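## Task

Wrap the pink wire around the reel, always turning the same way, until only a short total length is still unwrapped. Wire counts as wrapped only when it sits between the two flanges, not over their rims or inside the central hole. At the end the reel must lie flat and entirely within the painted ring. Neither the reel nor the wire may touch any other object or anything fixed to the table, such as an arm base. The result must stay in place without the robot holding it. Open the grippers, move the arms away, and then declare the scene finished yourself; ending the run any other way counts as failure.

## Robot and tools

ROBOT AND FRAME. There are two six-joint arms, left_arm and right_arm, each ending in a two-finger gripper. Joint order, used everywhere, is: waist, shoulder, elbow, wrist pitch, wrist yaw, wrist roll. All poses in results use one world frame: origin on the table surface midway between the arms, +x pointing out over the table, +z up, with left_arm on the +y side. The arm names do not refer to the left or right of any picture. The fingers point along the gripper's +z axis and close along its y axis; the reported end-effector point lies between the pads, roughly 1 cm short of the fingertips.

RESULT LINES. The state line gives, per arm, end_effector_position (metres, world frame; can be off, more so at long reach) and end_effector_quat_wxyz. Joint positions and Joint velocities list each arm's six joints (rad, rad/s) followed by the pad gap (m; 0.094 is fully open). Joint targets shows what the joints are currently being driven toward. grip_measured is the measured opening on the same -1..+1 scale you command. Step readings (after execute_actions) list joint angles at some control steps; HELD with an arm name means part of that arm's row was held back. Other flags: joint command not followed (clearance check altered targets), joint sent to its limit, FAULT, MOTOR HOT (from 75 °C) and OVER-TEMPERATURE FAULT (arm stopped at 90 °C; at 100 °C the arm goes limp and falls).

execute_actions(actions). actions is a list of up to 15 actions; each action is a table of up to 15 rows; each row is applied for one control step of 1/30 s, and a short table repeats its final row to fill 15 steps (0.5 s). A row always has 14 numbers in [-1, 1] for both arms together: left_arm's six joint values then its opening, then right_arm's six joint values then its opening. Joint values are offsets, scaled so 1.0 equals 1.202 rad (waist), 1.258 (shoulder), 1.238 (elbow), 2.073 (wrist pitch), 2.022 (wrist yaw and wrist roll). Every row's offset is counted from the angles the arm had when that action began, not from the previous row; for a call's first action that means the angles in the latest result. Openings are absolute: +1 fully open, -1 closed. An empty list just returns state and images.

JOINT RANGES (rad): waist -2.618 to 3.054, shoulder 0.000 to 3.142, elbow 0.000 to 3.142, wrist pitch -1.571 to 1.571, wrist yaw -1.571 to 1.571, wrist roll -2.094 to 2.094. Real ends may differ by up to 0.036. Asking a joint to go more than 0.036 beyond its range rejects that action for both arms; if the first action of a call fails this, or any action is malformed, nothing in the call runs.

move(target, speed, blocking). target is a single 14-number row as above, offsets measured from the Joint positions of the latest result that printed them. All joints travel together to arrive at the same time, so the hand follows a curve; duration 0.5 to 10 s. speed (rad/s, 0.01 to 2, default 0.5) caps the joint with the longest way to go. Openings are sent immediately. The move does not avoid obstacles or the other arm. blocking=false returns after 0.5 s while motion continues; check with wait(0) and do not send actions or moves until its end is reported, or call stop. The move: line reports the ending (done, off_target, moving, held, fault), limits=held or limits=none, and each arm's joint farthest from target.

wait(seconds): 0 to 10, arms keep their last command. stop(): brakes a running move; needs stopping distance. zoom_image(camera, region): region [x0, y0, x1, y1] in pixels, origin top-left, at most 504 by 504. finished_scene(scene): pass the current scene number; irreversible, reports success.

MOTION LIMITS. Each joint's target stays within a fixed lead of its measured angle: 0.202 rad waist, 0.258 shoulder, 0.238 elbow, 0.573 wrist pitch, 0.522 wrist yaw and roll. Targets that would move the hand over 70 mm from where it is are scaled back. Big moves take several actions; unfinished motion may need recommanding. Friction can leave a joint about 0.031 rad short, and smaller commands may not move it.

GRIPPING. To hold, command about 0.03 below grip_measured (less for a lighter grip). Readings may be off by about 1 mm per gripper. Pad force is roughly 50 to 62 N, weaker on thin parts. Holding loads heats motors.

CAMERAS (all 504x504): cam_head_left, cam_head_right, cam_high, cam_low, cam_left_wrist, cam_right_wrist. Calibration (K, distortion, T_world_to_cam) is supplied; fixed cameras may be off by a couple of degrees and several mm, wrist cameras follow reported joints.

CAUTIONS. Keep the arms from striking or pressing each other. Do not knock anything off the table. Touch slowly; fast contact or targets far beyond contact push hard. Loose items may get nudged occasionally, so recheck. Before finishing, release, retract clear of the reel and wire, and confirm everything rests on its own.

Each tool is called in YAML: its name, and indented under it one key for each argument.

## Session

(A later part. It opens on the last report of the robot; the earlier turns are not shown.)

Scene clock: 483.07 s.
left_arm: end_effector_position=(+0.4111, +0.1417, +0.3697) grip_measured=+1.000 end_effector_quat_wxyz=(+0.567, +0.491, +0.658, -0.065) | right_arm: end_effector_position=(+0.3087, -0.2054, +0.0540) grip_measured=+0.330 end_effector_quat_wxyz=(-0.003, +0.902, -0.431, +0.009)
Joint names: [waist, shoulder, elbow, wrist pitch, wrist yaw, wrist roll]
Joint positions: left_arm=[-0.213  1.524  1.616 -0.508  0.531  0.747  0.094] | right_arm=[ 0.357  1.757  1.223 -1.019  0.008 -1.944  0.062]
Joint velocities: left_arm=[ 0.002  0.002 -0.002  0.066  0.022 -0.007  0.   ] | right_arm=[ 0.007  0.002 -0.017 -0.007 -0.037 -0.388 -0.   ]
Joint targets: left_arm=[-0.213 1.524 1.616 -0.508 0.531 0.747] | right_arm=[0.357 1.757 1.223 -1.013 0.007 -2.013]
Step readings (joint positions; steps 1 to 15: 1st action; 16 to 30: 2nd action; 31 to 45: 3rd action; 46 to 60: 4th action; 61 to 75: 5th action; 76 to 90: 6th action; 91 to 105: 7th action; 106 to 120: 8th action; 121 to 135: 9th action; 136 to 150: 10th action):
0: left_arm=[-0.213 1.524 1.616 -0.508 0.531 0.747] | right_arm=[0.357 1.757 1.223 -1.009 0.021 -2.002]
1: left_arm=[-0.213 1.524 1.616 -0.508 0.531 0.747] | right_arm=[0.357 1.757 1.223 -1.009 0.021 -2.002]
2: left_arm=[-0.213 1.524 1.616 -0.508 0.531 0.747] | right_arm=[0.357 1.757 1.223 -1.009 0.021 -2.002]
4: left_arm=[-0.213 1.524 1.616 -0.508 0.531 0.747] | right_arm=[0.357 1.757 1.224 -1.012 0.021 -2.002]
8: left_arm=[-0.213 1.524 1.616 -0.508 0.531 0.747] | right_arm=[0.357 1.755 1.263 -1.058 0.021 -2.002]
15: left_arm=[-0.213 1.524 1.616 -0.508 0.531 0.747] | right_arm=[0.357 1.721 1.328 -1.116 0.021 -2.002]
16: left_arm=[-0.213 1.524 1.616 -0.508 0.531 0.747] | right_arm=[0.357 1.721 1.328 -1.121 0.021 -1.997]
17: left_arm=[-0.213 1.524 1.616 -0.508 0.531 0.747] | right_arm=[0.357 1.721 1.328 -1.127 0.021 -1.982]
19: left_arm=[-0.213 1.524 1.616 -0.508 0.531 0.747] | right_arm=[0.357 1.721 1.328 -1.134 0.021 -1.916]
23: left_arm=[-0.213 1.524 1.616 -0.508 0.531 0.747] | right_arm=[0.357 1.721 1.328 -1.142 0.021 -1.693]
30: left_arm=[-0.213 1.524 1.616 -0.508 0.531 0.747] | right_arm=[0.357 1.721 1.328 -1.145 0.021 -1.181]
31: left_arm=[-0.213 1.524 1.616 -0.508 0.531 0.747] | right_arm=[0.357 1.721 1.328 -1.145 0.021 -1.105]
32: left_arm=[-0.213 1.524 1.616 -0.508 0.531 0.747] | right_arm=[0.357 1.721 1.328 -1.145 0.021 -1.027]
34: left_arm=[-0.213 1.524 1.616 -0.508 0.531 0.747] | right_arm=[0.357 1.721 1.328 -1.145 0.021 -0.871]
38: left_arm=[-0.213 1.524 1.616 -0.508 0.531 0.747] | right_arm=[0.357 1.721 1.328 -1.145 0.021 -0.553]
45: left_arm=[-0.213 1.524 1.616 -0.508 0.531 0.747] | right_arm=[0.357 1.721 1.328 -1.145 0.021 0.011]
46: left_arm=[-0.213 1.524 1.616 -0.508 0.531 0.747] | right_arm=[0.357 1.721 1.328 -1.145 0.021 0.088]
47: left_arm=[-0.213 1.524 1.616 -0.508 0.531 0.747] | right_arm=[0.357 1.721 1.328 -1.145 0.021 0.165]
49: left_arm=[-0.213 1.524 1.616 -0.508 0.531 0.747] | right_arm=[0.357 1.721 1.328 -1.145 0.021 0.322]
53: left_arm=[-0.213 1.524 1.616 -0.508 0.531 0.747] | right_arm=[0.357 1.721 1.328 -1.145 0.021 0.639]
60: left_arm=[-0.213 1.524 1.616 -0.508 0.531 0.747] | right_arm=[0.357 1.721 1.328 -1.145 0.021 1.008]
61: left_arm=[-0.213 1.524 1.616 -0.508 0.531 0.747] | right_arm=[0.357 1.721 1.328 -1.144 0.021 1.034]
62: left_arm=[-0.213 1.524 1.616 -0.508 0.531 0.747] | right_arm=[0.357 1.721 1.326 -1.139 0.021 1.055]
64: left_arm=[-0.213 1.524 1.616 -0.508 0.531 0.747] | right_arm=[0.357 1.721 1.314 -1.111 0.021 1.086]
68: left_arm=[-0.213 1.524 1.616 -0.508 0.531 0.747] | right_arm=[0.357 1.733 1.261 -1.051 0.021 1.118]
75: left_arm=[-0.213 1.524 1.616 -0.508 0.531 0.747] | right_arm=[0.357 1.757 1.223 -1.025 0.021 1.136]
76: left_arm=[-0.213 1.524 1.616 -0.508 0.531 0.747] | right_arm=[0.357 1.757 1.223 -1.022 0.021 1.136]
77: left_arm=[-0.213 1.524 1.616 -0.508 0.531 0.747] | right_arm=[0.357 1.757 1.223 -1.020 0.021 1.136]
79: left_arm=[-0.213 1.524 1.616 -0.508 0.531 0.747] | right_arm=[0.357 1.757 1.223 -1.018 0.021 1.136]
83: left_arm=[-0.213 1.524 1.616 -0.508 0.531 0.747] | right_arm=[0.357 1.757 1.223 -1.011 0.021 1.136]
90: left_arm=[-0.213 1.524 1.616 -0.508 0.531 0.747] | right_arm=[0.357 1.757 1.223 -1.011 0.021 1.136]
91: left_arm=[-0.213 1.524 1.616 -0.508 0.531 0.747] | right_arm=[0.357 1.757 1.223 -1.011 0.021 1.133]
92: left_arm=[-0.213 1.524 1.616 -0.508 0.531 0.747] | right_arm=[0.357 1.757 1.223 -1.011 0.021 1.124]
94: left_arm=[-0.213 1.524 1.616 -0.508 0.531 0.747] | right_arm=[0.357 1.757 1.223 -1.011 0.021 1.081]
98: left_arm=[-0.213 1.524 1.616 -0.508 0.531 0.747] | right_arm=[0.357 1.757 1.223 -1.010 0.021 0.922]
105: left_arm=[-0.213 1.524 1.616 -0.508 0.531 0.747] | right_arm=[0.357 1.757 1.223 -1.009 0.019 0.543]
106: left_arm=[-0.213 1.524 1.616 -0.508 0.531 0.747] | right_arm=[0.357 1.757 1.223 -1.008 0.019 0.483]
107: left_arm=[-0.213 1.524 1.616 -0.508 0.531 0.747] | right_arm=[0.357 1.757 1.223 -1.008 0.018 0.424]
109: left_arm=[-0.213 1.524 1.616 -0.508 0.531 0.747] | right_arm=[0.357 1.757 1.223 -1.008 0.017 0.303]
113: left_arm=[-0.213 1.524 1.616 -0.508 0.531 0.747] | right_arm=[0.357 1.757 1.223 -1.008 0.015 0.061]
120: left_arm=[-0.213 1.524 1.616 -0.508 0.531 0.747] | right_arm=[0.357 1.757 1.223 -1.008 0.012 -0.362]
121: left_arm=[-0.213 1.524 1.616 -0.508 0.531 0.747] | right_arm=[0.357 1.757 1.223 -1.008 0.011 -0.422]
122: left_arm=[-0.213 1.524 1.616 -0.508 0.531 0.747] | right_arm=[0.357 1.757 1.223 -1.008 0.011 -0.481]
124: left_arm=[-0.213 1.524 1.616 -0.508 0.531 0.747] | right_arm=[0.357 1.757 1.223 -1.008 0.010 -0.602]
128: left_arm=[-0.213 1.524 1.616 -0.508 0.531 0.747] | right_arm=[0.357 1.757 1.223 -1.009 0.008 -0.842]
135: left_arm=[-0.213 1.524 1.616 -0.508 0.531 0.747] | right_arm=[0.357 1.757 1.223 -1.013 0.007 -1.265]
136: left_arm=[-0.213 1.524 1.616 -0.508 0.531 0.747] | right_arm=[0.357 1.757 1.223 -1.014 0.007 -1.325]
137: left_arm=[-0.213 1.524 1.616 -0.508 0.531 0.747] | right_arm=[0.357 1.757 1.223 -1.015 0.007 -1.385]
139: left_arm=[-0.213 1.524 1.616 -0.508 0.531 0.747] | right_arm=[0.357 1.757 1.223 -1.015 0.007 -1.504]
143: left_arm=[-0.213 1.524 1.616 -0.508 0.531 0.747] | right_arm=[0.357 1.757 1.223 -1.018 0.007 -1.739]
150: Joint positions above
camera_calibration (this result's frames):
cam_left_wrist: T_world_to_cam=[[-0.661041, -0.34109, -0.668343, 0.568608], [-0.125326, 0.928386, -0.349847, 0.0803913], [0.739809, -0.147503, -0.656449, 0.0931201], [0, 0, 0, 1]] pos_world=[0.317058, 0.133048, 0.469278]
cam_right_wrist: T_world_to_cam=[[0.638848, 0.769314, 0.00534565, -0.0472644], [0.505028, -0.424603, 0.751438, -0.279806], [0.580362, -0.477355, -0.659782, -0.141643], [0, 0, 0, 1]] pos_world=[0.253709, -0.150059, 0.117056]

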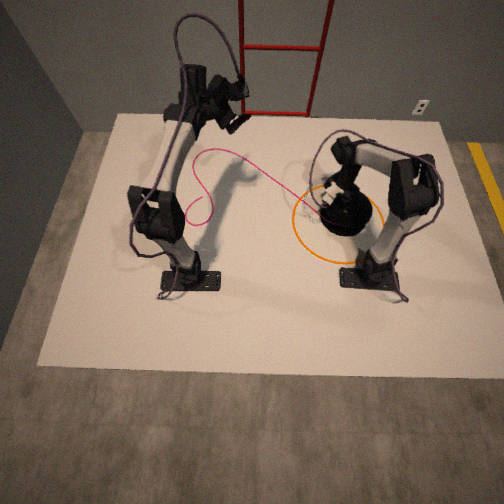

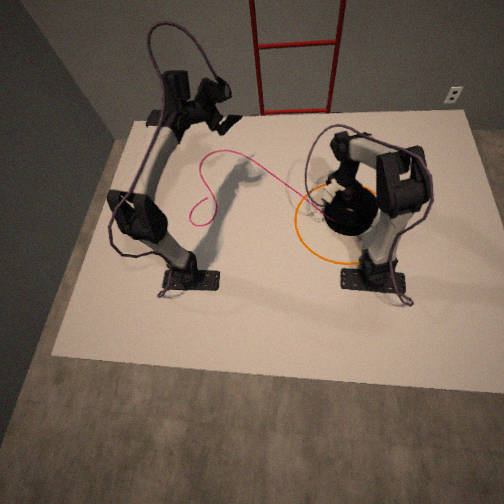

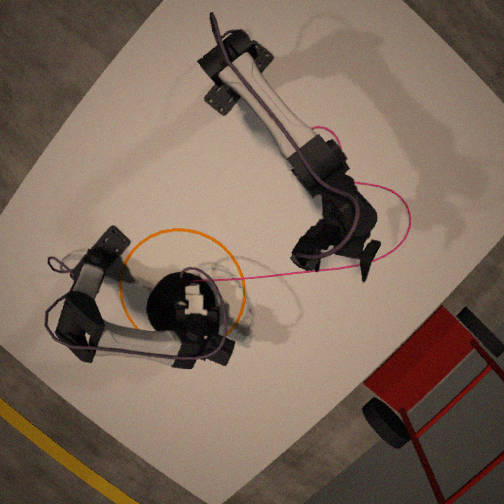

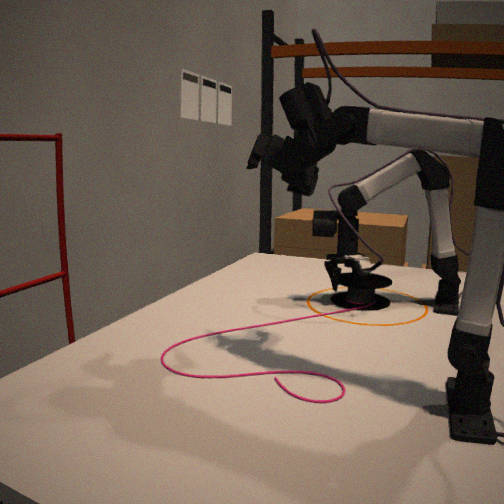

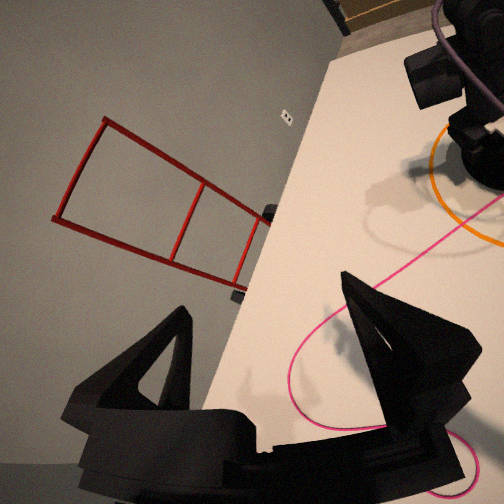

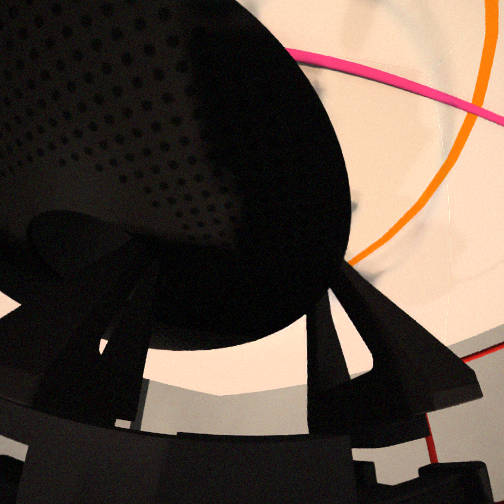

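execute_actions:
  actions:
    - [[0,0,0,0,0,0,1,0,0,0,0,0,-0.03,0.5],[0,0,0,0,0,0,1,0,0,0,0,0,-0.03,0.7],[0,0,0,0,0,0,1,0,-0.004,0.01,-0.008,0,-0.03,0.85],[0,0,0,0,0,0,1,0,-0.008,0.021,-0.017,0,-0.03,0.85],[0,0,0,0,0,0,1,0,-0.013,0.034,-0.026,0,-0.03,0.85],[0,0,0,0,0,0,1,0,-0.018,0.048,-0.036,0,-0.03,0.85],[0,0,0,0,0,0,1,0,-0.023,0.061,-0.046,0,-0.03,0.85],[0,0,0,0,0,0,1,0,-0.028,0.074,-0.055,0,-0.03,0.85],[0,0,0,0,0,0,1,0,-0.032,0.085,-0.063,0,-0.03,0.85],[0,0,0,0,0,0,1,0,-0.036,0.095,-0.07,0,-0.03,0.85]]
    - [[0,0,0,0,0,0,1,0,0,0,-0.016,0.009,0.02,0.85],[0,0,0,0,0,0,1,0,0,0,-0.016,0.009,0.05,0.85],[0,0,0,0,0,0,1,0,0,0,-0.016,0.009,0.09,0.85],[0,0,0,0,0,0,1,0,0,0,-0.016,0.009,0.13,0.85],[0,0,0,0,0,0,1,0,0,0,-0.016,0.009,0.17,0.85],[0,0,0,0,0,0,1,0,0,0,-0.016,0.009,0.21,0.85],[0,0,0,0,0,0,1,0,0,0,-0.016,0.009,0.25,0.85],[0,0,0,0,0,0,1,0,0,0,-0.016,0.009,0.29,0.85],[0,0,0,0,0,0,1,0,0,0,-0.016,0.009,0.33,0.85],[0,0,0,0,0,0,1,0,0,0,-0.016,0.009,0.37,0.85],[0,0,0,0,0,0,1,0,0,0,-0.016,0.009,0.41,0.85],[0,0,0,0,0,0,1,0,0,0,-0.016,0.009,0.45,0.85],[0,0,0,0,0,0,1,0,0,0,-0.016,0.009,0.49,0.85],[0,0,0,0,0,0,1,0,0,0,-0.016,0.009,0.53,0.85],[0,0,0,0,0,0,1,0,0,0,-0.016,0.009,0.57,0.85]]
    - [[0,0,0,0,0,0,1,0,0,0,0,0,0.2,0.85],[0,0,0,0,0,0,1,0,0,0,0,0,0.24,0.85],[0,0,0,0,0,0,1,0,0,0,0,0,0.28,0.85],[0,0,0,0,0,0,1,0,0,0,0,0,0.32,0.85],[0,0,0,0,0,0,1,0,0,0,0,0,0.36,0.85],[0,0,0,0,0,0,1,0,0,0,0,0,0.40,0.85],[0,0,0,0,0,0,1,0,0,0,0,0,0.44,0.85],[0,0,0,0,0,0,1,0,0,0,0,0,0.48,0.85],[0,0,0,0,0,0,1,0,0,0,0,0,0.52,0.85],[0,0,0,0,0,0,1,0,0,0,0,0,0.56,0.85],[0,0,0,0,0,0,1,0,0,0,0,0,0.60,0.85],[0,0,0,0,0,0,1,0,0,0,0,0,0.64,0.85],[0,0,0,0,0,0,1,0,0,0,0,0,0.68,0.85],[0,0,0,0,0,0,1,0,0,0,0,0,0.72,0.85],[0,0,0,0,0,0,1,0,0,0,0,0,0.76,0.85]]
    - [[0,0,0,0,0,0,1,0,0,0,0,0,0.2,0.85],[0,0,0,0,0,0,1,0,0,0,0,0,0.24,0.85],[0,0,0,0,0,0,1,0,0,0,0,0,0.28,0.85],[0,0,0,0,0,0,1,0,0,0,0,0,0.32,0.85],[0,0,0,0,0,0,1,0,0,0,0,0,0.36,0.85],[0,0,0,0,0,0,1,0,0,0,0,0,0.40,0.85],[0,0,0,0,0,0,1,0,0,0,0,0,0.44,0.85],[0,0,0,0,0,0,1,0,0,0,0,0,0.48,0.85],[0,0,0,0,0,0,1,0,0,0,0,0,0.51,0.85],[0,0,0,0,0,0,1,0,0,0,0,0,0.535,0.85],[0,0,0,0,0,0,1,0,0,0,0,0,0.55,0.85]]
    - [[0,0,0,0,0,0,1,0,0.004,-0.01,0.012,0,0.069,0.85],[0,0,0,0,0,0,1,0,0.009,-0.021,0.026,0,0.069,0.85],[0,0,0,0,0,0,1,0,0.014,-0.033,0.04,0,0.069,0.85],[0,0,0,0,0,0,1,0,0.019,-0.046,0.052,0,0.069,0.85],[0,0,0,0,0,0,1,0,0.024,-0.058,0.062,0,0.069,0.85],[0,0,0,0,0,0,1,0,0.028,-0.07,0.071,0,0.069,0.85],[0,0,0,0,0,0,1,0,0.032,-0.08,0.071,0,0.069,0.85],[0,0,0,0,0,0,1,0,0.035,-0.088,0.071,0,0.069,0.85],[0,0,0,0,0,0,1,0,0.036,-0.094,0.071,0,0.069,0.85]]
    - [[0,0,0,0,0,0,1,0,0,0,0.012,0,0,0.7],[0,0,0,0,0,0,1,0,0,0,0.012,0,0,0.6],[0,0,0,0,0,0,1,0,0,0,0.012,0,0,0.53],[0,0,0,0,0,0,1,0,0,0,0.012,0,0,0.48],[0,0,0,0,0,0,1,0,0,0,0.012,0,0,0.44],[0,0,0,0,0,0,1,0,0,0,0.012,0,0,0.41],[0,0,0,0,0,0,1,0,0,0,0.012,0,0,0.38],[0,0,0,0,0,0,1,0,0,0,0.012,0,0,0.36],[0,0,0,0,0,0,1,0,0,0,0.012,0,0,0.34],[0,0,0,0,0,0,1,0,0,0,0.012,0,0,0.325],[0,0,0,0,0,0,1,0,0,0,0.012,0,0,0.31],[0,0,0,0,0,0,1,0,0,0,0.012,0,0,0.30]]
    - [[0,0,0,0,0,0,1,0,0,0,0,0,-0.015,0.3],[0,0,0,0,0,0,1,0,0,0,0,0,-0.035,0.3],[0,0,0,0,0,0,1,0,0,0,0,0,-0.06,0.3],[0,0,0,0,0,0,1,0,0,0,0,0,-0.09,0.3],[0,0,0,0,0,0,1,0,0,0,0,0,-0.12,0.3],[0,0,0,0,0,0,1,0,0,0,0,0,-0.15,0.3],[0,0,0,0,0,0,1,0,0,0,0,0,-0.18,0.3],[0,0,0,0,0,0,1,0,0,0,0,0,-0.21,0.3],[0,0,0,0,0,0,1,0,0,0,0,0,-0.24,0.3],[0,0,0,0,0,0,1,0,0,0,0,0,-0.27,0.3],[0,0,0,0,0,0,1,0,0,0,0,0,-0.30,0.3],[0,0,0,0,0,0,1,0,0,0,0,0,-0.33,0.3],[0,0,0,0,0,0,1,0,0,0,0,0,-0.36,0.3],[0,0,0,0,0,0,1,0,0,0,0,0,-0.39,0.3],[0,0,0,0,0,0,1,0,0,0,0,0,-0.42,0.3]]
    - [[0,0,0,0,0,0,1,0,0,0,0,0,-0.16,0.3],[0,0,0,0,0,0,1,0,0,0,0,0,-0.19,0.3],[0,0,0,0,0,0,1,0,0,0,0,0,-0.22,0.3],[0,0,0,0,0,0,1,0,0,0,0,0,-0.25,0.3],[0,0,0,0,0,0,1,0,0,0,0,0,-0.28,0.3],[0,0,0,0,0,0,1,0,0,0,0,0,-0.31,0.3],[0,0,0,0,0,0,1,0,0,0,0,0,-0.34,0.3],[0,0,0,0,0,0,1,0,0,0,0,0,-0.37,0.3],[0,0,0,0,0,0,1,0,0,0,0,0,-0.40,0.3],[0,0,0,0,0,0,1,0,0,0,0,0,-0.43,0.3],[0,0,0,0,0,0,1,0,0,0,0,0,-0.46,0.3],[0,0,0,0,0,0,1,0,0,0,0,0,-0.49,0.3],[0,0,0,0,0,0,1,0,0,0,0,0,-0.52,0.3],[0,0,0,0,0,0,1,0,0,0,0,0,-0.55,0.3],[0,0,0,0,0,0,1,0,0,0,0,0,-0.58,0.3]]
    - [[0,0,0,0,0,0,1,0,0,0,0,0,-0.16,0.3],[0,0,0,0,0,0,1,0,0,0,0,0,-0.19,0.3],[0,0,0,0,0,0,1,0,0,0,0,0,-0.22,0.3],[0,0,0,0,0,0,1,0,0,0,0,0,-0.25,0.3],[0,0,0,0,0,0,1,0,0,0,0,0,-0.28,0.3],[0,0,0,0,0,0,1,0,0,0,0,0,-0.31,0.3],[0,0,0,0,0,0,1,0,0,0,0,0,-0.34,0.3],[0,0,0,0,0,0,1,0,0,0,0,0,-0.37,0.3],[0,0,0,0,0,0,1,0,0,0,0,0,-0.40,0.3],[0,0,0,0,0,0,1,0,0,0,0,0,-0.43,0.3],[0,0,0,0,0,0,1,0,0,0,0,0,-0.46,0.3],[0,0,0,0,0,0,1,0,0,0,0,0,-0.49,0.3],[0,0,0,0,0,0,1,0,0,0,0,0,-0.52,0.3],[0,0,0,0,0,0,1,0,0,0,0,0,-0.55,0.3],[0,0,0,0,0,0,1,0,0,0,0,0,-0.58,0.3]]
    - [[0,0,0,0,0,0,1,0,0,0,0,0,-0.16,0.3],[0,0,0,0,0,0,1,0,0,0,0,0,-0.19,0.3],[0,0,0,0,0,0,1,0,0,0,0,0,-0.22,0.3],[0,0,0,0,0,0,1,0,0,0,0,0,-0.25,0.3],[0,0,0,0,0,0,1,0,0,0,0,0,-0.28,0.3],[0,0,0,0,0,0,1,0,0,0,0,0,-0.31,0.3],[0,0,0,0,0,0,1,0,0,0,0,0,-0.335,0.3],[0,0,0,0,0,0,1,0,0,0,0,0,-0.355,0.3],[0,0,0,0,0,0,1,0,0,0,0,0,-0.37,0.3]]

zoom_image:
  camera: "cam_low"
  region: [275, 250, 375, 330]

Scene clock: 585.93 s.
left_arm: end_effector_position=(+0.4111, +0.1417, +0.3697) grip_measured=+1.000 end_effector_quat_wxyz=(+0.567, +0.491, +0.658, -0.065) | right_arm: end_effector_position=(+0.3105, -0.2069, +0.0541) grip_measured=+0.331 end_effector_quat_wxyz=(-0.001, +0.903, -0.430, +0.014)
Joint names: [waist, shoulder, elbow, wrist pitch, wrist yaw, wrist roll]
Joint positions: left_arm=[-0.213  1.524  1.616 -0.508  0.531  0.747  0.094] | right_arm=[ 0.357  1.757  1.224 -1.015  0.019 -1.948  0.063]
Joint velocities: left_arm=[-0.007 -0.002 -0.017 -0.007 -0.022  0.007  0.   ] | right_arm=[ 0.002 -0.012 -0.007  0.037  0.037 -0.359  0.001]
Joint targets: left_arm=[-0.213 1.524 1.616 -0.508 0.531 0.747] | right_arm=[0.357 1.757 1.224 -1.017 0.019 -2.014]
Step readings (joint positions; steps 1 to 15: 1st action; 16 to 30: 2nd action; 31 to 45: 3rd action; 46 to 60: 4th action; 61 to 75: 5th action; 76 to 90: 6th action; 91 to 105: 7th action; 106 to 120: 8th action; 121 to 135: 9th action; 136 to 150: 10th action):
0: left_arm=[-0.213 1.524 1.616 -0.508 0.531 0.747] | right_arm=[0.357 1.757 1.223 -1.020 0.008 -1.997]
1: left_arm=[-0.213 1.524 1.616 -0.508 0.531 0.747] | right_arm=[0.357 1.757 1.223 -1.020 0.008 -1.997]
2: left_arm=[-0.213 1.524 1.616 -0.508 0.531 0.747] | right_arm=[0.357 1.757 1.223 -1.020 0.008 -1.998]
4: left_arm=[-0.213 1.524 1.616 -0.508 0.531 0.747] | right_arm=[0.357 1.757 1.224 -1.023 0.008 -1.998]
8: left_arm=[-0.213 1.524 1.616 -0.508 0.531 0.747] | right_arm=[0.357 1.756 1.264 -1.069 0.008 -1.998]
15: left_arm=[-0.213 1.524 1.616 -0.508 0.531 0.747] | right_arm=[0.357 1.722 1.328 -1.126 0.008 -1.998]
16: left_arm=[-0.213 1.524 1.616 -0.508 0.531 0.747] | right_arm=[0.357 1.722 1.328 -1.131 0.009 -1.993]
17: left_arm=[-0.213 1.524 1.616 -0.508 0.531 0.747] | right_arm=[0.357 1.722 1.328 -1.134 0.010 -1.978]
19: left_arm=[-0.213 1.524 1.616 -0.508 0.531 0.747] | right_arm=[0.357 1.722 1.328 -1.139 0.012 -1.912]
23: left_arm=[-0.213 1.524 1.616 -0.508 0.531 0.747] | right_arm=[0.357 1.722 1.328 -1.144 0.014 -1.688]
30: left_arm=[-0.213 1.524 1.616 -0.508 0.531 0.747] | right_arm=[0.357 1.722 1.328 -1.145 0.014 -1.176]
31: left_arm=[-0.213 1.524 1.616 -0.508 0.531 0.747] | right_arm=[0.357 1.722 1.328 -1.145 0.014 -1.100]
32: left_arm=[-0.213 1.524 1.616 -0.508 0.531 0.747] | right_arm=[0.357 1.722 1.328 -1.145 0.014 -1.022]
34: left_arm=[-0.213 1.524 1.616 -0.508 0.531 0.747] | right_arm=[0.357 1.722 1.328 -1.145 0.014 -0.866]
38: left_arm=[-0.213 1.524 1.616 -0.508 0.531 0.747] | right_arm=[0.357 1.722 1.328 -1.145 0.014 -0.548]
45: left_arm=[-0.213 1.524 1.616 -0.508 0.531 0.747] | right_arm=[0.357 1.722 1.328 -1.145 0.014 0.015]
46: left_arm=[-0.213 1.524 1.616 -0.508 0.531 0.747] | right_arm=[0.357 1.722 1.328 -1.145 0.014 0.093]
47: left_arm=[-0.213 1.524 1.616 -0.508 0.531 0.747] | right_arm=[0.357 1.722 1.328 -1.145 0.014 0.170]
49: left_arm=[-0.213 1.524 1.616 -0.508 0.531 0.747] | right_arm=[0.357 1.722 1.328 -1.145 0.014 0.326]
53: left_arm=[-0.213 1.524 1.616 -0.508 0.531 0.747] | right_arm=[0.357 1.722 1.328 -1.145 0.014 0.644]
60: left_arm=[-0.213 1.524 1.616 -0.508 0.531 0.747] | right_arm=[0.357 1.722 1.328 -1.145 0.014 1.013]
61: left_arm=[-0.213 1.524 1.616 -0.508 0.531 0.747] | right_arm=[0.357 1.722 1.328 -1.144 0.014 1.039]
62: left_arm=[-0.213 1.524 1.616 -0.508 0.531 0.747] | right_arm=[0.357 1.722 1.327 -1.139 0.014 1.060]
64: left_arm=[-0.213 1.524 1.616 -0.508 0.531 0.747] | right_arm=[0.357 1.722 1.314 -1.112 0.014 1.091]
68: left_arm=[-0.213 1.524 1.616 -0.508 0.531 0.747] | right_arm=[0.357 1.734 1.262 -1.051 0.014 1.123]
75: left_arm=[-0.213 1.524 1.616 -0.508 0.531 0.747] | right_arm=[0.357 1.757 1.224 -1.025 0.014 1.140]
76: left_arm=[-0.213 1.524 1.616 -0.508 0.531 0.747] | right_arm=[0.357 1.757 1.224 -1.022 0.014 1.141]
77: left_arm=[-0.213 1.524 1.616 -0.508 0.531 0.747] | right_arm=[0.357 1.757 1.224 -1.020 0.014 1.141]
79: left_arm=[-0.213 1.524 1.616 -0.508 0.531 0.747] | right_arm=[0.357 1.757 1.224 -1.018 0.014 1.141]
83: left_arm=[-0.213 1.524 1.616 -0.508 0.531 0.747] | right_arm=[0.357 1.757 1.224 -1.017 0.014 1.141]
90: left_arm=[-0.213 1.524 1.616 -0.508 0.531 0.747] | right_arm=[0.357 1.757 1.224 -1.016 0.014 1.141]
91: left_arm=[-0.213 1.524 1.616 -0.508 0.531 0.747] | right_arm=[0.357 1.757 1.224 -1.016 0.014 1.138]
92: left_arm=[-0.213 1.524 1.616 -0.508 0.531 0.747] | right_arm=[0.357 1.757 1.224 -1.016 0.014 1.129]
94: left_arm=[-0.213 1.524 1.616 -0.508 0.531 0.747] | right_arm=[0.357 1.757 1.224 -1.016 0.014 1.087]
98: left_arm=[-0.213 1.524 1.616 -0.508 0.531 0.747] | right_arm=[0.357 1.757 1.224 -1.017 0.014 0.927]
105: left_arm=[-0.213 1.524 1.616 -0.508 0.531 0.747] | right_arm=[0.357 1.757 1.224 -1.017 0.015 0.547]
106: left_arm=[-0.213 1.524 1.616 -0.508 0.531 0.747] | right_arm=[0.357 1.757 1.224 -1.017 0.015 0.488]
107: left_arm=[-0.213 1.524 1.616 -0.508 0.531 0.747] | right_arm=[0.357 1.757 1.224 -1.017 0.015 0.428]
109: left_arm=[-0.213 1.524 1.616 -0.508 0.531 0.747] | right_arm=[0.357 1.757 1.224 -1.017 0.015 0.307]
113: left_arm=[-0.213 1.524 1.616 -0.508 0.531 0.747] | right_arm=[0.357 1.757 1.224 -1.017 0.016 0.065]
120: left_arm=[-0.213 1.524 1.616 -0.508 0.531 0.747] | right_arm=[0.357 1.757 1.224 -1.017 0.017 -0.360]
121: left_arm=[-0.213 1.524 1.616 -0.508 0.531 0.747] | right_arm=[0.357 1.757 1.224 -1.017 0.017 -0.420]
122: left_arm=[-0.213 1.524 1.616 -0.508 0.531 0.747] | right_arm=[0.357 1.757 1.224 -1.017 0.017 -0.480]
124: left_arm=[-0.213 1.524 1.616 -0.508 0.531 0.747] | right_arm=[0.357 1.757 1.224 -1.017 0.018 -0.600]
128: left_arm=[-0.213 1.524 1.616 -0.508 0.531 0.747] | right_arm=[0.357 1.757 1.224 -1.017 0.018 -0.842]
135: left_arm=[-0.213 1.524 1.616 -0.508 0.531 0.747] | right_arm=[0.357 1.757 1.224 -1.017 0.019 -1.266]
136: left_arm=[-0.213 1.524 1.616 -0.508 0.531 0.747] | right_arm=[0.357 1.757 1.224 -1.017 0.019 -1.326]
137: left_arm=[-0.213 1.524 1.616 -0.508 0.531 0.747] | right_arm=[0.357 1.757 1.224 -1.016 0.019 -1.386]
139: left_arm=[-0.213 1.524 1.616 -0.508 0.531 0.747] | right_arm=[0.357 1.757 1.224 -1.016 0.019 -1.507]
143: left_arm=[-0.213 1.524 1.616 -0.508 0.531 0.747] | right_arm=[0.357 1.757 1.224 -1.015 0.019 -1.742]
150: Joint positions above
camera_calibration (this result's frames):
cam_left_wrist: T_world_to_cam=[[-0.661041, -0.34109, -0.668343, 0.568608], [-0.125326, 0.928386, -0.349847, 0.0803913], [0.739809, -0.147503, -0.656449, 0.0931201], [0, 0, 0, 1]] pos_world=[0.317058, 0.133048, 0.469278]
cam_right_wrist: T_world_to_cam=[[0.63634, 0.771403, 0.00311226, -0.0459563], [0.500584, -0.416002, 0.759182, -0.278659], [0.58693, -0.48154, -0.65087, -0.146662], [0, 0, 0, 1]] pos_world=[0.254816, -0.151095, 0.116238]

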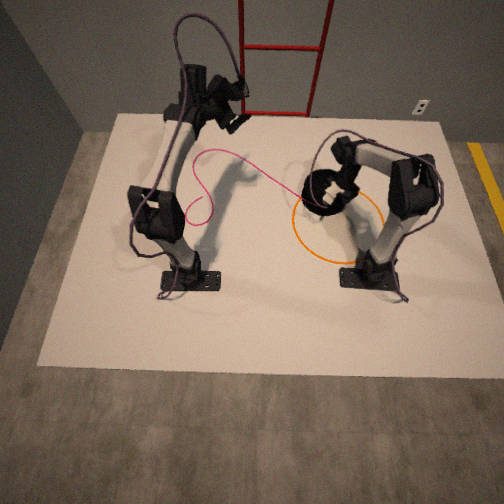

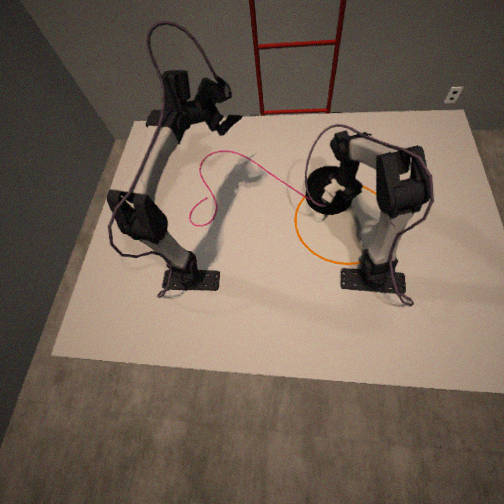

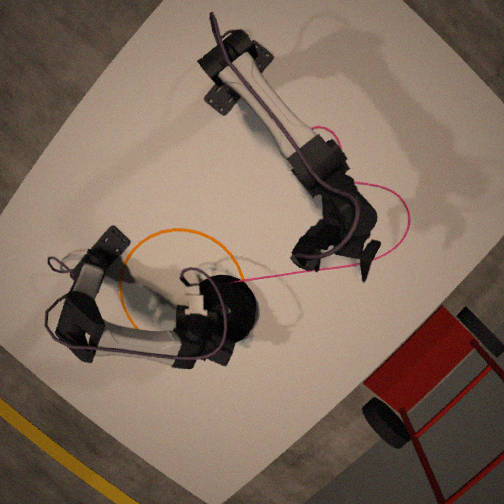

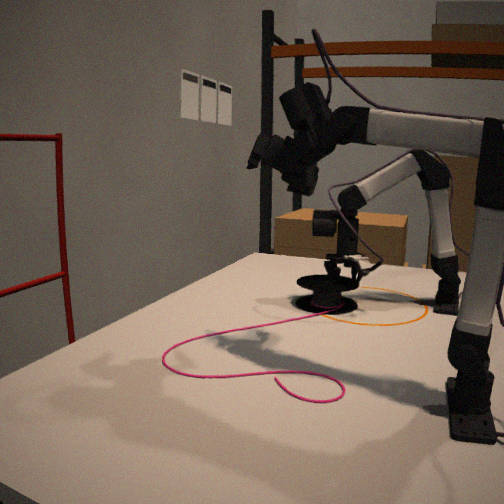

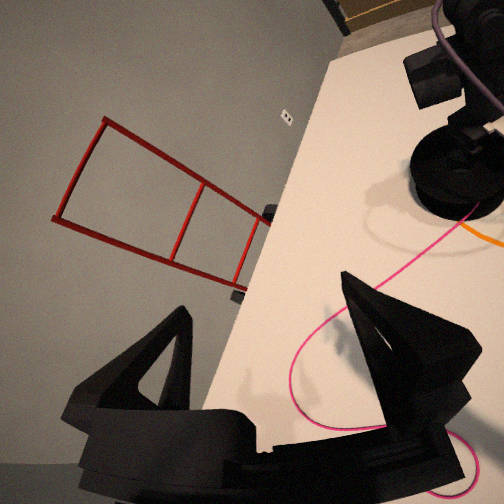

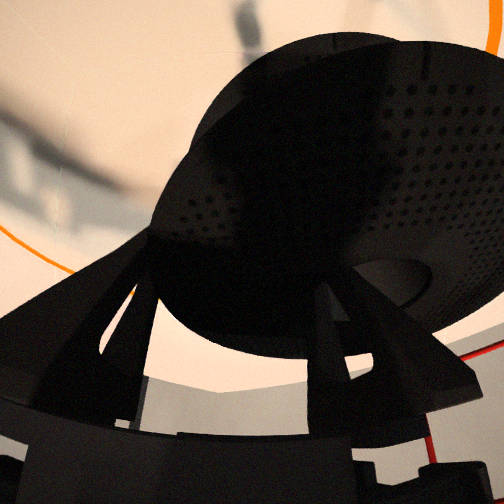

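Region (275, 250, 375, 330) of cam_low's 504x504 image, scaled by 5.040, with more detail than that image has; it fills the top 403 rows of this view, and the rest is white.

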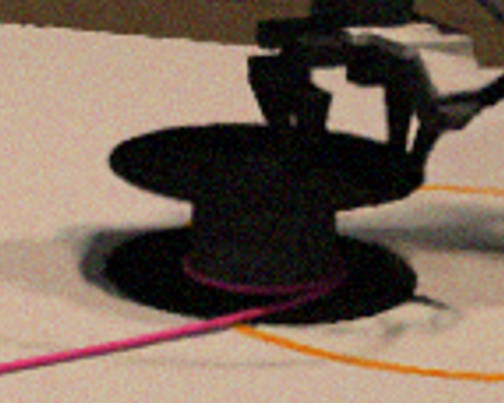

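execute_actions:
  actions: []

Scene clock: 602.57 s.
left_arm: end_effector_position=(+0.4111, +0.1417, +0.3697) grip_measured=+1.000 end_effector_quat_wxyz=(+0.567, +0.491, +0.658, -0.065) | right_arm: end_effector_position=(+0.3106, -0.2068, +0.0541) grip_measured=+0.331 end_effector_quat_wxyz=(-0.000, +0.914, -0.406, +0.015)
Joint names: [waist, shoulder, elbow, wrist pitch, wrist yaw, wrist roll]
Joint positions: left_arm=[-0.213  1.524  1.616 -0.508  0.531  0.747  0.094] | right_arm=[ 0.357  1.757  1.224 -1.015  0.019 -2.001  0.063]
Joint velocities: left_arm=[-0.002 -0.007 -0.027 -0.11  -0.007  0.037  0.   ] | right_arm=[ 0.007  0.012 -0.007 -0.051  0.066  0.022 -0.001]
Joint targets: left_arm=[-0.213 1.524 1.616 -0.508 0.531 0.747] | right_arm=[0.357 1.757 1.224 -1.017 0.019 -2.014]
camera_calibration (this result's frames):
cam_left_wrist: T_world_to_cam=[[-0.661041, -0.34109, -0.668343, 0.568608], [-0.125326, 0.928386, -0.349847, 0.0803913], [0.739809, -0.147503, -0.656449, 0.0931201], [0, 0, 0, 1]] pos_world=[0.317058, 0.133048, 0.469278]
cam_right_wrist: T_world_to_cam=[[0.59458, 0.804034, 0.00193406, -0.0262507], [0.522074, -0.387898, 0.759588, -0.279577], [0.611485, -0.450626, -0.650402, -0.147957], [0, 0, 0, 1]] pos_world=[0.252041, -0.154014, 0.116183]

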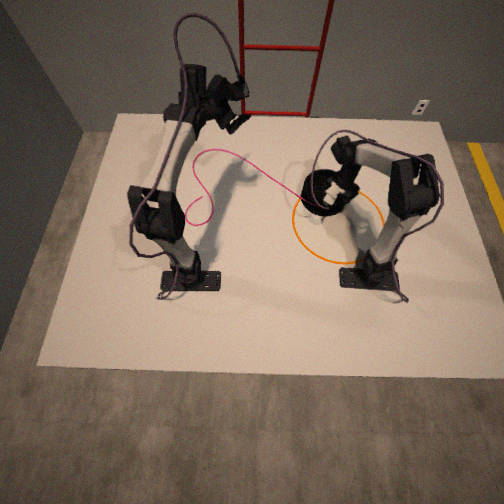

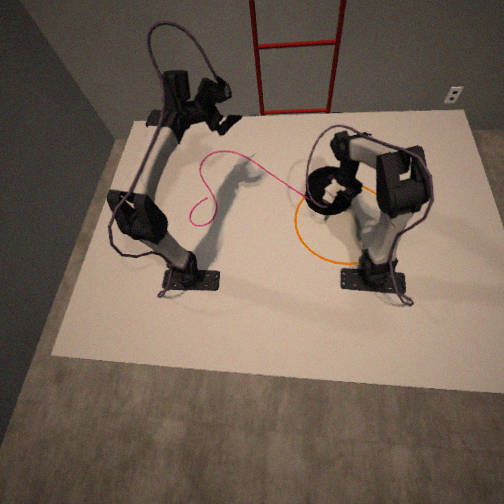

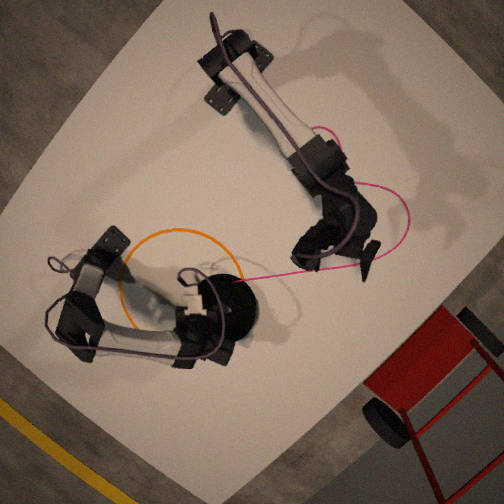

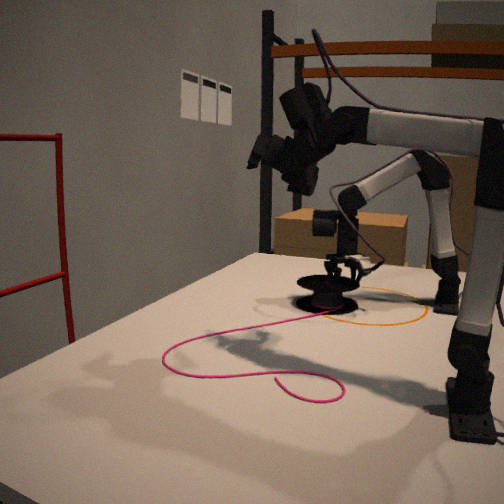

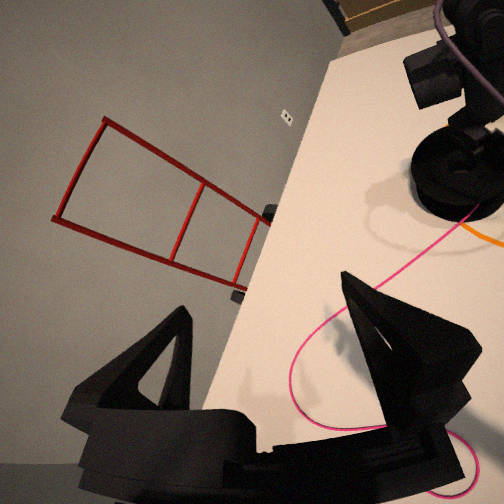

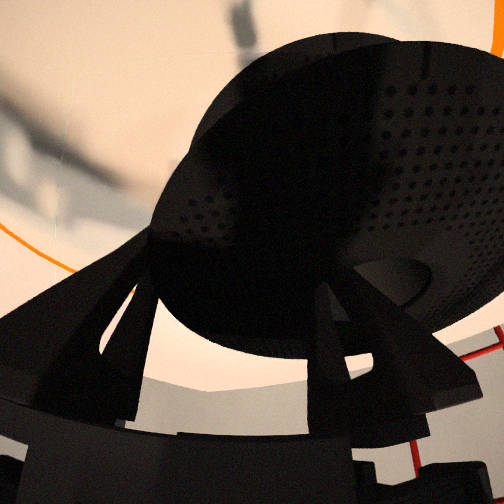

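zoom_image:
  camera: "cam_low"
  region: [275, 250, 375, 330]

Region (275, 250, 375, 330) of cam_low's 504x504 image, scaled by 5.040, with more detail than that image has; it fills the top 403 rows of this view, and the rest is white.

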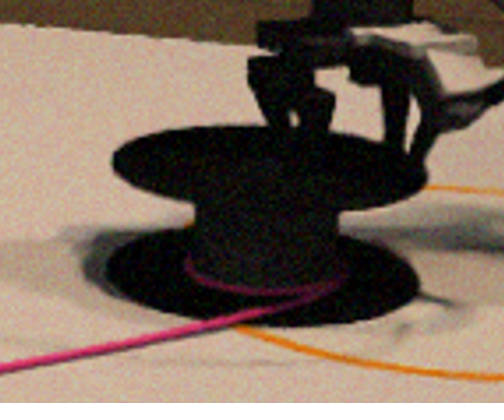

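execute_actions:
  actions:
    - [[0,0,0,0,0,0,1, 0,0,0,0,0,0,0.5],[0,0,0,0,0,0,1, 0,0,0,0,0,0,0.7],[0,0,0,0,0,0,1, 0,-0.0045,0.012,-0.009,0,0,0.85],[0,0,0,0,0,0,1, 0,-0.009,0.024,-0.018,0,0,0.85],[0,0,0,0,0,0,1, 0,-0.0135,0.036,-0.026,0,0,0.85],[0,0,0,0,0,0,1, 0,-0.018,0.048,-0.035,0,0,0.85],[0,0,0,0,0,0,1, 0,-0.0225,0.06,-0.044,0,0,0.85],[0,0,0,0,0,0,1, 0,-0.027,0.072,-0.053,0,0,0.85],[0,0,0,0,0,0,1, 0,-0.0315,0.084,-0.061,0,0,0.85],[0,0,0,0,0,0,1, 0,-0.036,0.095,-0.07,0,0,0.85]]

wait:
  seconds: 0.3

Scene clock: 636.60 s.
left_arm: end_effector_position=(+0.4111, +0.1417, +0.3697) grip_measured=+1.000 end_effector_quat_wxyz=(+0.567, +0.491, +0.658, -0.065) | right_arm: end_effector_position=(+0.3171, -0.2048, +0.0903) grip_measured=+0.848 end_effector_quat_wxyz=(-0.011, +0.914, -0.406, +0.027)
Joint names: [waist, shoulder, elbow, wrist pitch, wrist yaw, wrist roll]
Joint positions: left_arm=[-0.213  1.524  1.616 -0.508  0.531  0.747  0.094] | right_arm=[ 0.357  1.723  1.329 -1.122  0.019 -2.001  0.087]
Joint velocities: left_arm=[ 0.007 -0.002 -0.002  0.022 -0.066 -0.007  0.   ] | right_arm=[ 0.007 -0.017 -0.022 -0.139 -0.007  0.051  0.   ]
Joint targets: left_arm=[-0.213 1.524 1.616 -0.508 0.531 0.747] | right_arm=[0.357 1.712 1.341 -1.160 0.019 -2.001]
Step readings (joint positions):
0: left_arm=[-0.213 1.524 1.616 -0.508 0.531 0.747] | right_arm=[0.357 1.757 1.224 -1.015 0.019 -2.001]
1: left_arm=[-0.213 1.524 1.616 -0.508 0.531 0.747] | right_arm=[0.357 1.757 1.224 -1.015 0.019 -2.001]
2: left_arm=[-0.213 1.524 1.616 -0.508 0.531 0.747] | right_arm=[0.357 1.757 1.224 -1.015 0.019 -2.001]
4: left_arm=[-0.213 1.524 1.616 -0.508 0.531 0.747] | right_arm=[0.357 1.757 1.225 -1.019 0.019 -2.001]
8: left_arm=[-0.213 1.524 1.616 -0.508 0.531 0.747] | right_arm=[0.357 1.756 1.265 -1.062 0.019 -2.001]
15: Joint positions above
camera_calibration (this result's frames):
cam_left_wrist: T_world_to_cam=[[-0.661041, -0.34109, -0.668343, 0.568608], [-0.125326, 0.928386, -0.349847, 0.0803913], [0.739809, -0.147503, -0.656449, 0.0931201], [0, 0, 0, 1]] pos_world=[0.317058, 0.133048, 0.469278]
cam_right_wrist: T_world_to_cam=[[0.594104, 0.803884, 0.0284696, -0.0341245], [0.498119, -0.395459, 0.77168, -0.304698], [0.6316, -0.444277, -0.635374, -0.133926], [0, 0, 0, 1]] pos_world=[0.256637, -0.152564, 0.151008]

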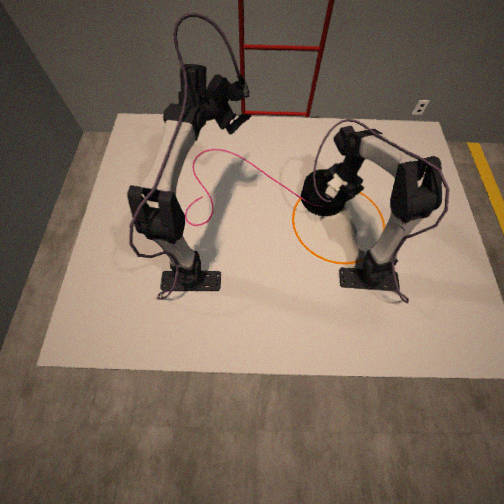

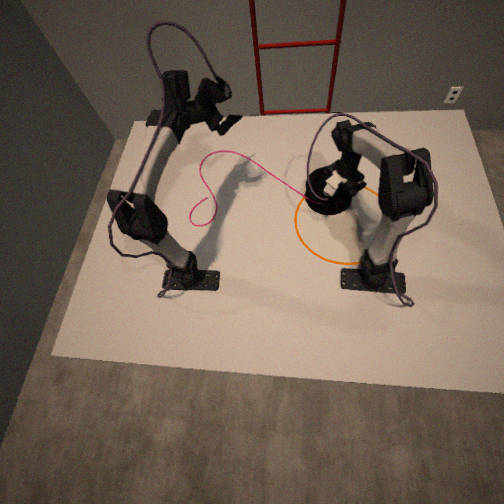

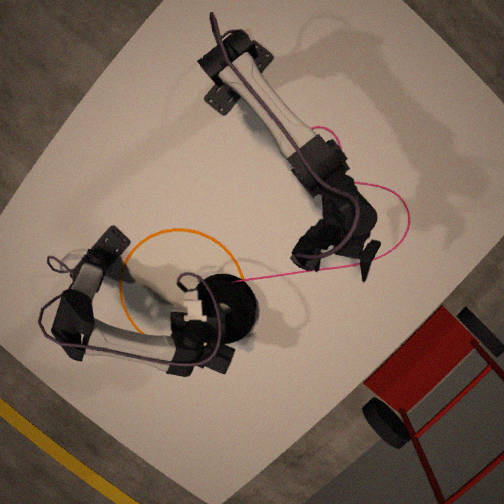

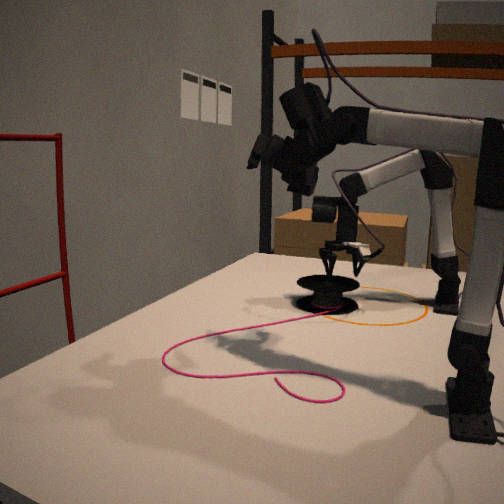

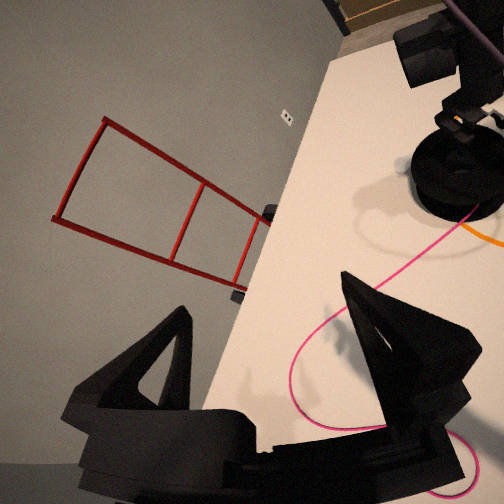

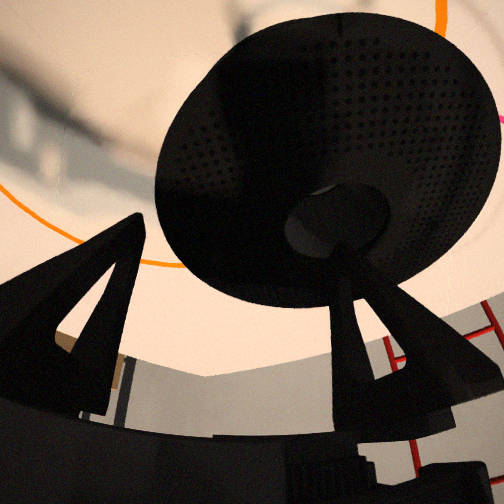

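Scene clock: 636.90 s.
left_arm: end_effector_position=(+0.4111, +0.1417, +0.3697) grip_measured=+1.000 end_effector_quat_wxyz=(+0.567, +0.491, +0.658, -0.065) | right_arm: end_effector_position=(+0.3120, -0.2064, +0.0902) grip_measured=+0.848 end_effector_quat_wxyz=(-0.004, +0.914, -0.406, +0.019)
Joint names: [waist, shoulder, elbow, wrist pitch, wrist yaw, wrist roll]
Joint positions: left_arm=[-0.213  1.524  1.616 -0.508  0.531  0.747  0.094] | right_arm=[ 0.357  1.722  1.329 -1.143  0.019 -2.001  0.087]
Joint velocities: left_arm=[-0.017 -0.012  0.007  0.051  0.051  0.037  0.   ] | right_arm=[-0.012 -0.002 -0.012 -0.022 -0.095  0.007  0.001]
Joint targets: left_arm=[-0.213 1.524 1.616 -0.508 0.531 0.747] | right_arm=[0.357 1.712 1.341 -1.160 0.019 -2.001]
wait: 0.30 s; no rest
camera_calibration (this result's frames):
cam_left_wrist: T_world_to_cam=[[-0.661041, -0.34109, -0.668343, 0.568608], [-0.125326, 0.928386, -0.349847, 0.0803913], [0.739809, -0.147503, -0.656449, 0.0931201], [0, 0, 0, 1]] pos_world=[0.317058, 0.133048, 0.469278]
cam_right_wrist: T_world_to_cam=[[0.594508, 0.804012, 0.0111923, -0.0283516], [0.51376, -0.390522, 0.7639, -0.305864], [0.618555, -0.448394, -0.645238, -0.127395], [0, 0, 0, 1]] pos_world=[0.252797, -0.153775, 0.151767]

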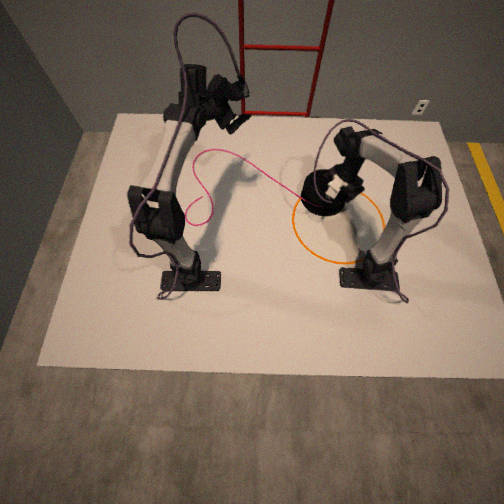

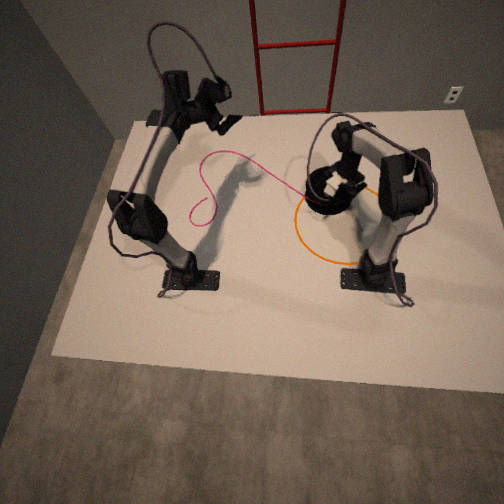

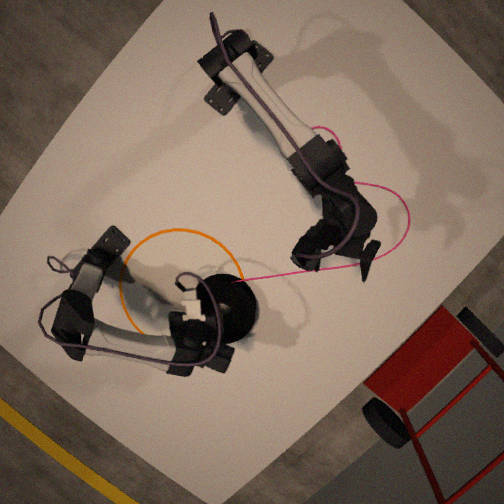

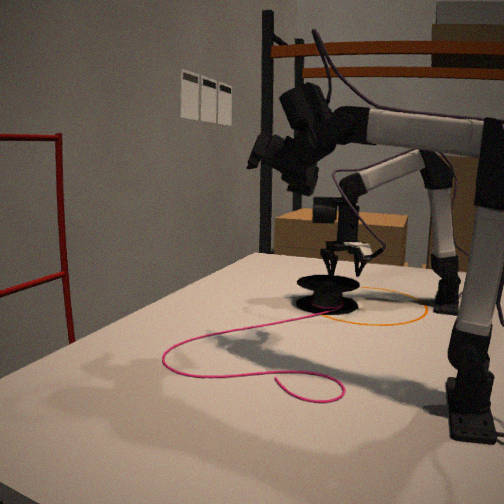

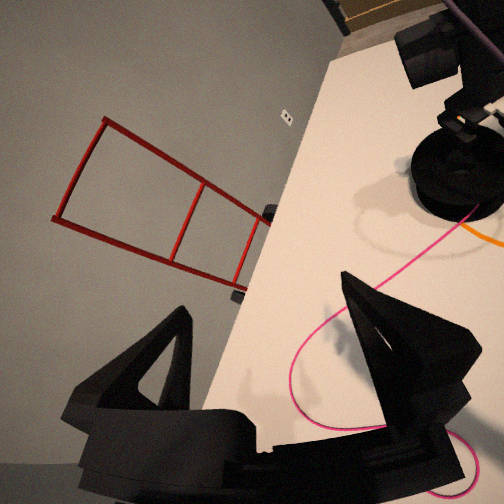

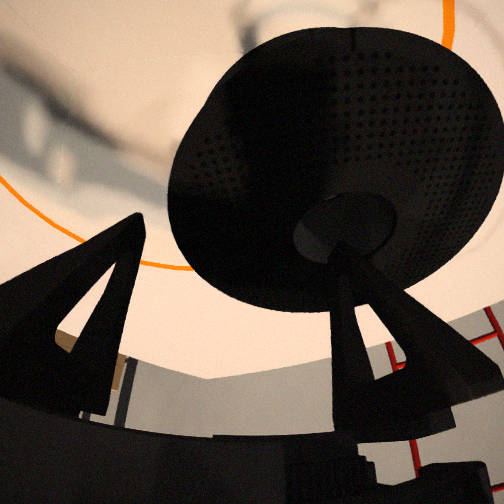

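move:
  target: [0,0,0,0,0,0,1, 0.107,0.330,0.468,-0.092,0,0.99,0.85]
  speed: 1.8

Scene clock: 643.07 s.
left_arm: end_effector_position=(+0.4111, +0.1417, +0.3697) grip_measured=+1.000 end_effector_quat_wxyz=(+0.567, +0.491, +0.658, -0.065) | right_arm: end_effector_position=(+0.3879, -0.1304, +0.0949) grip_measured=+0.848 end_effector_quat_wxyz=(+0.012, -0.215, +0.977, -0.007)
Joint names: [waist, shoulder, elbow, wrist pitch, wrist yaw, wrist roll]
Joint positions: left_arm=[-0.213  1.524  1.616 -0.508  0.531  0.747  0.094] | right_arm=[ 0.477  2.121  1.889 -1.318  0.019 -0.008  0.087]
Joint velocities: left_arm=[-0.012 -0.007  0.002  0.007 -0.007 -0.037  0.   ] | right_arm=[-0.012 -0.007 -0.007 -0.007  0.022 -0.007  0.   ]
Joint targets: left_arm=[-0.213 1.524 1.616 -0.508 0.531 0.747] | right_arm=[0.486 2.137 1.908 -1.334 0.019 0.001]
move: done; limits=none; left_arm: farthest joint: the waist, 0.000 radians from its target (0.000 radians at the start); right_arm: farthest joint: the elbow, 0.020 radians from its target (0.580 radians at the start)
camera_calibration (this result's frames):
cam_left_wrist: T_world_to_cam=[[-0.661041, -0.34109, -0.668343, 0.568608], [-0.125326, 0.928386, -0.349847, 0.0803913], [0.739809, -0.147503, -0.656449, 0.0931201], [0, 0, 0, 1]] pos_world=[0.317058, 0.133048, 0.469278]
cam_right_wrist: T_world_to_cam=[[0.590171, -0.807087, 0.0175992, -0.343609], [-0.559448, -0.393177, 0.729678, 0.100422], [-0.581993, -0.44048, -0.683565, 0.333101], [0, 0, 0, 1]] pos_world=[0.452832, -0.0911144, 0.160467]

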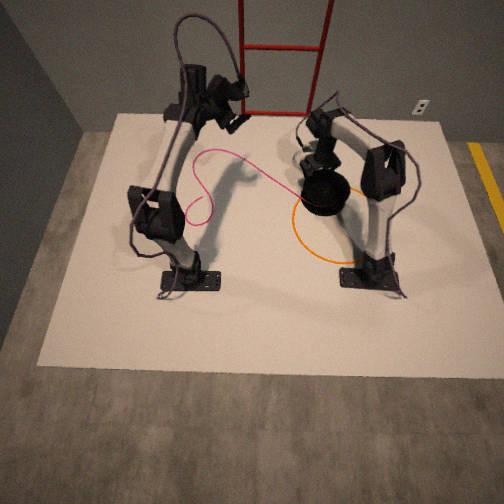

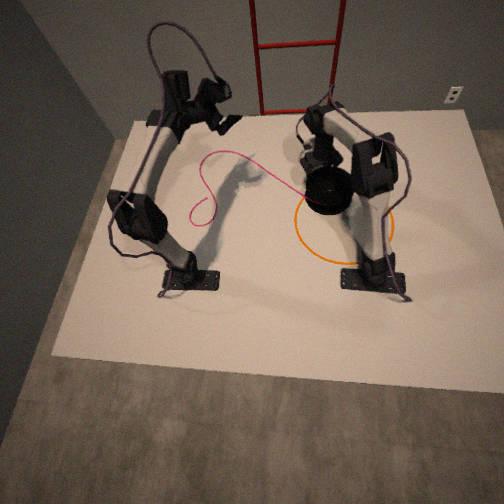

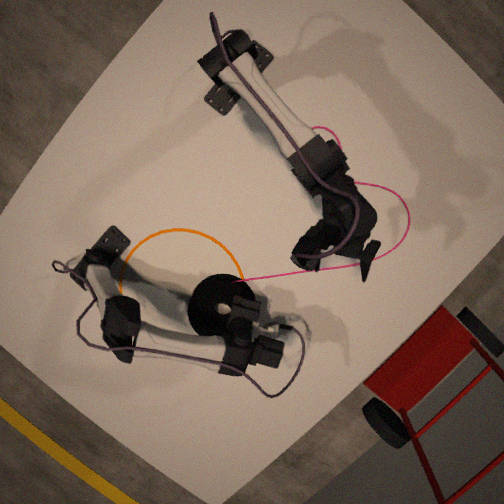

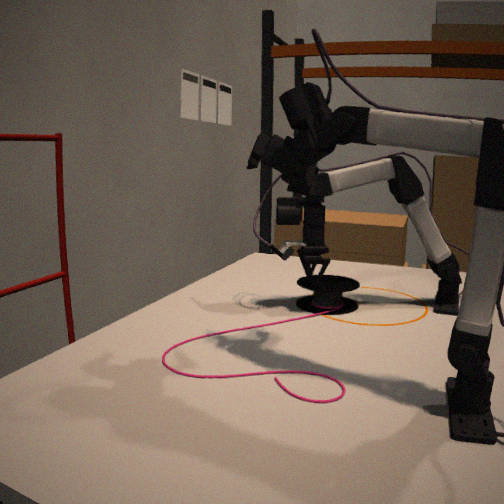

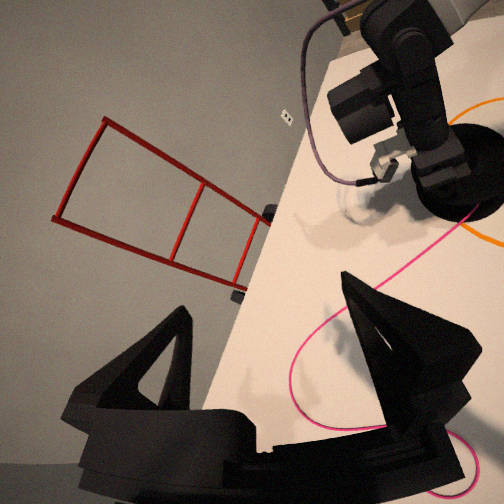

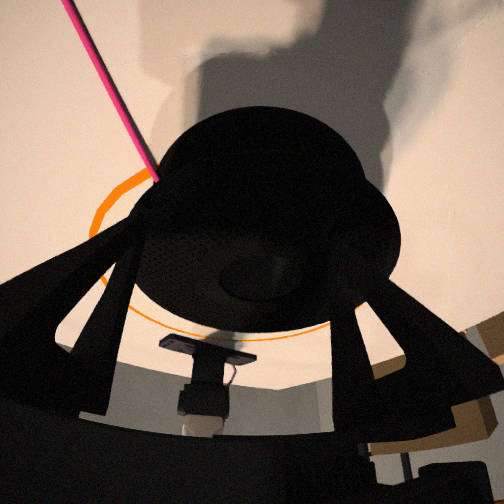

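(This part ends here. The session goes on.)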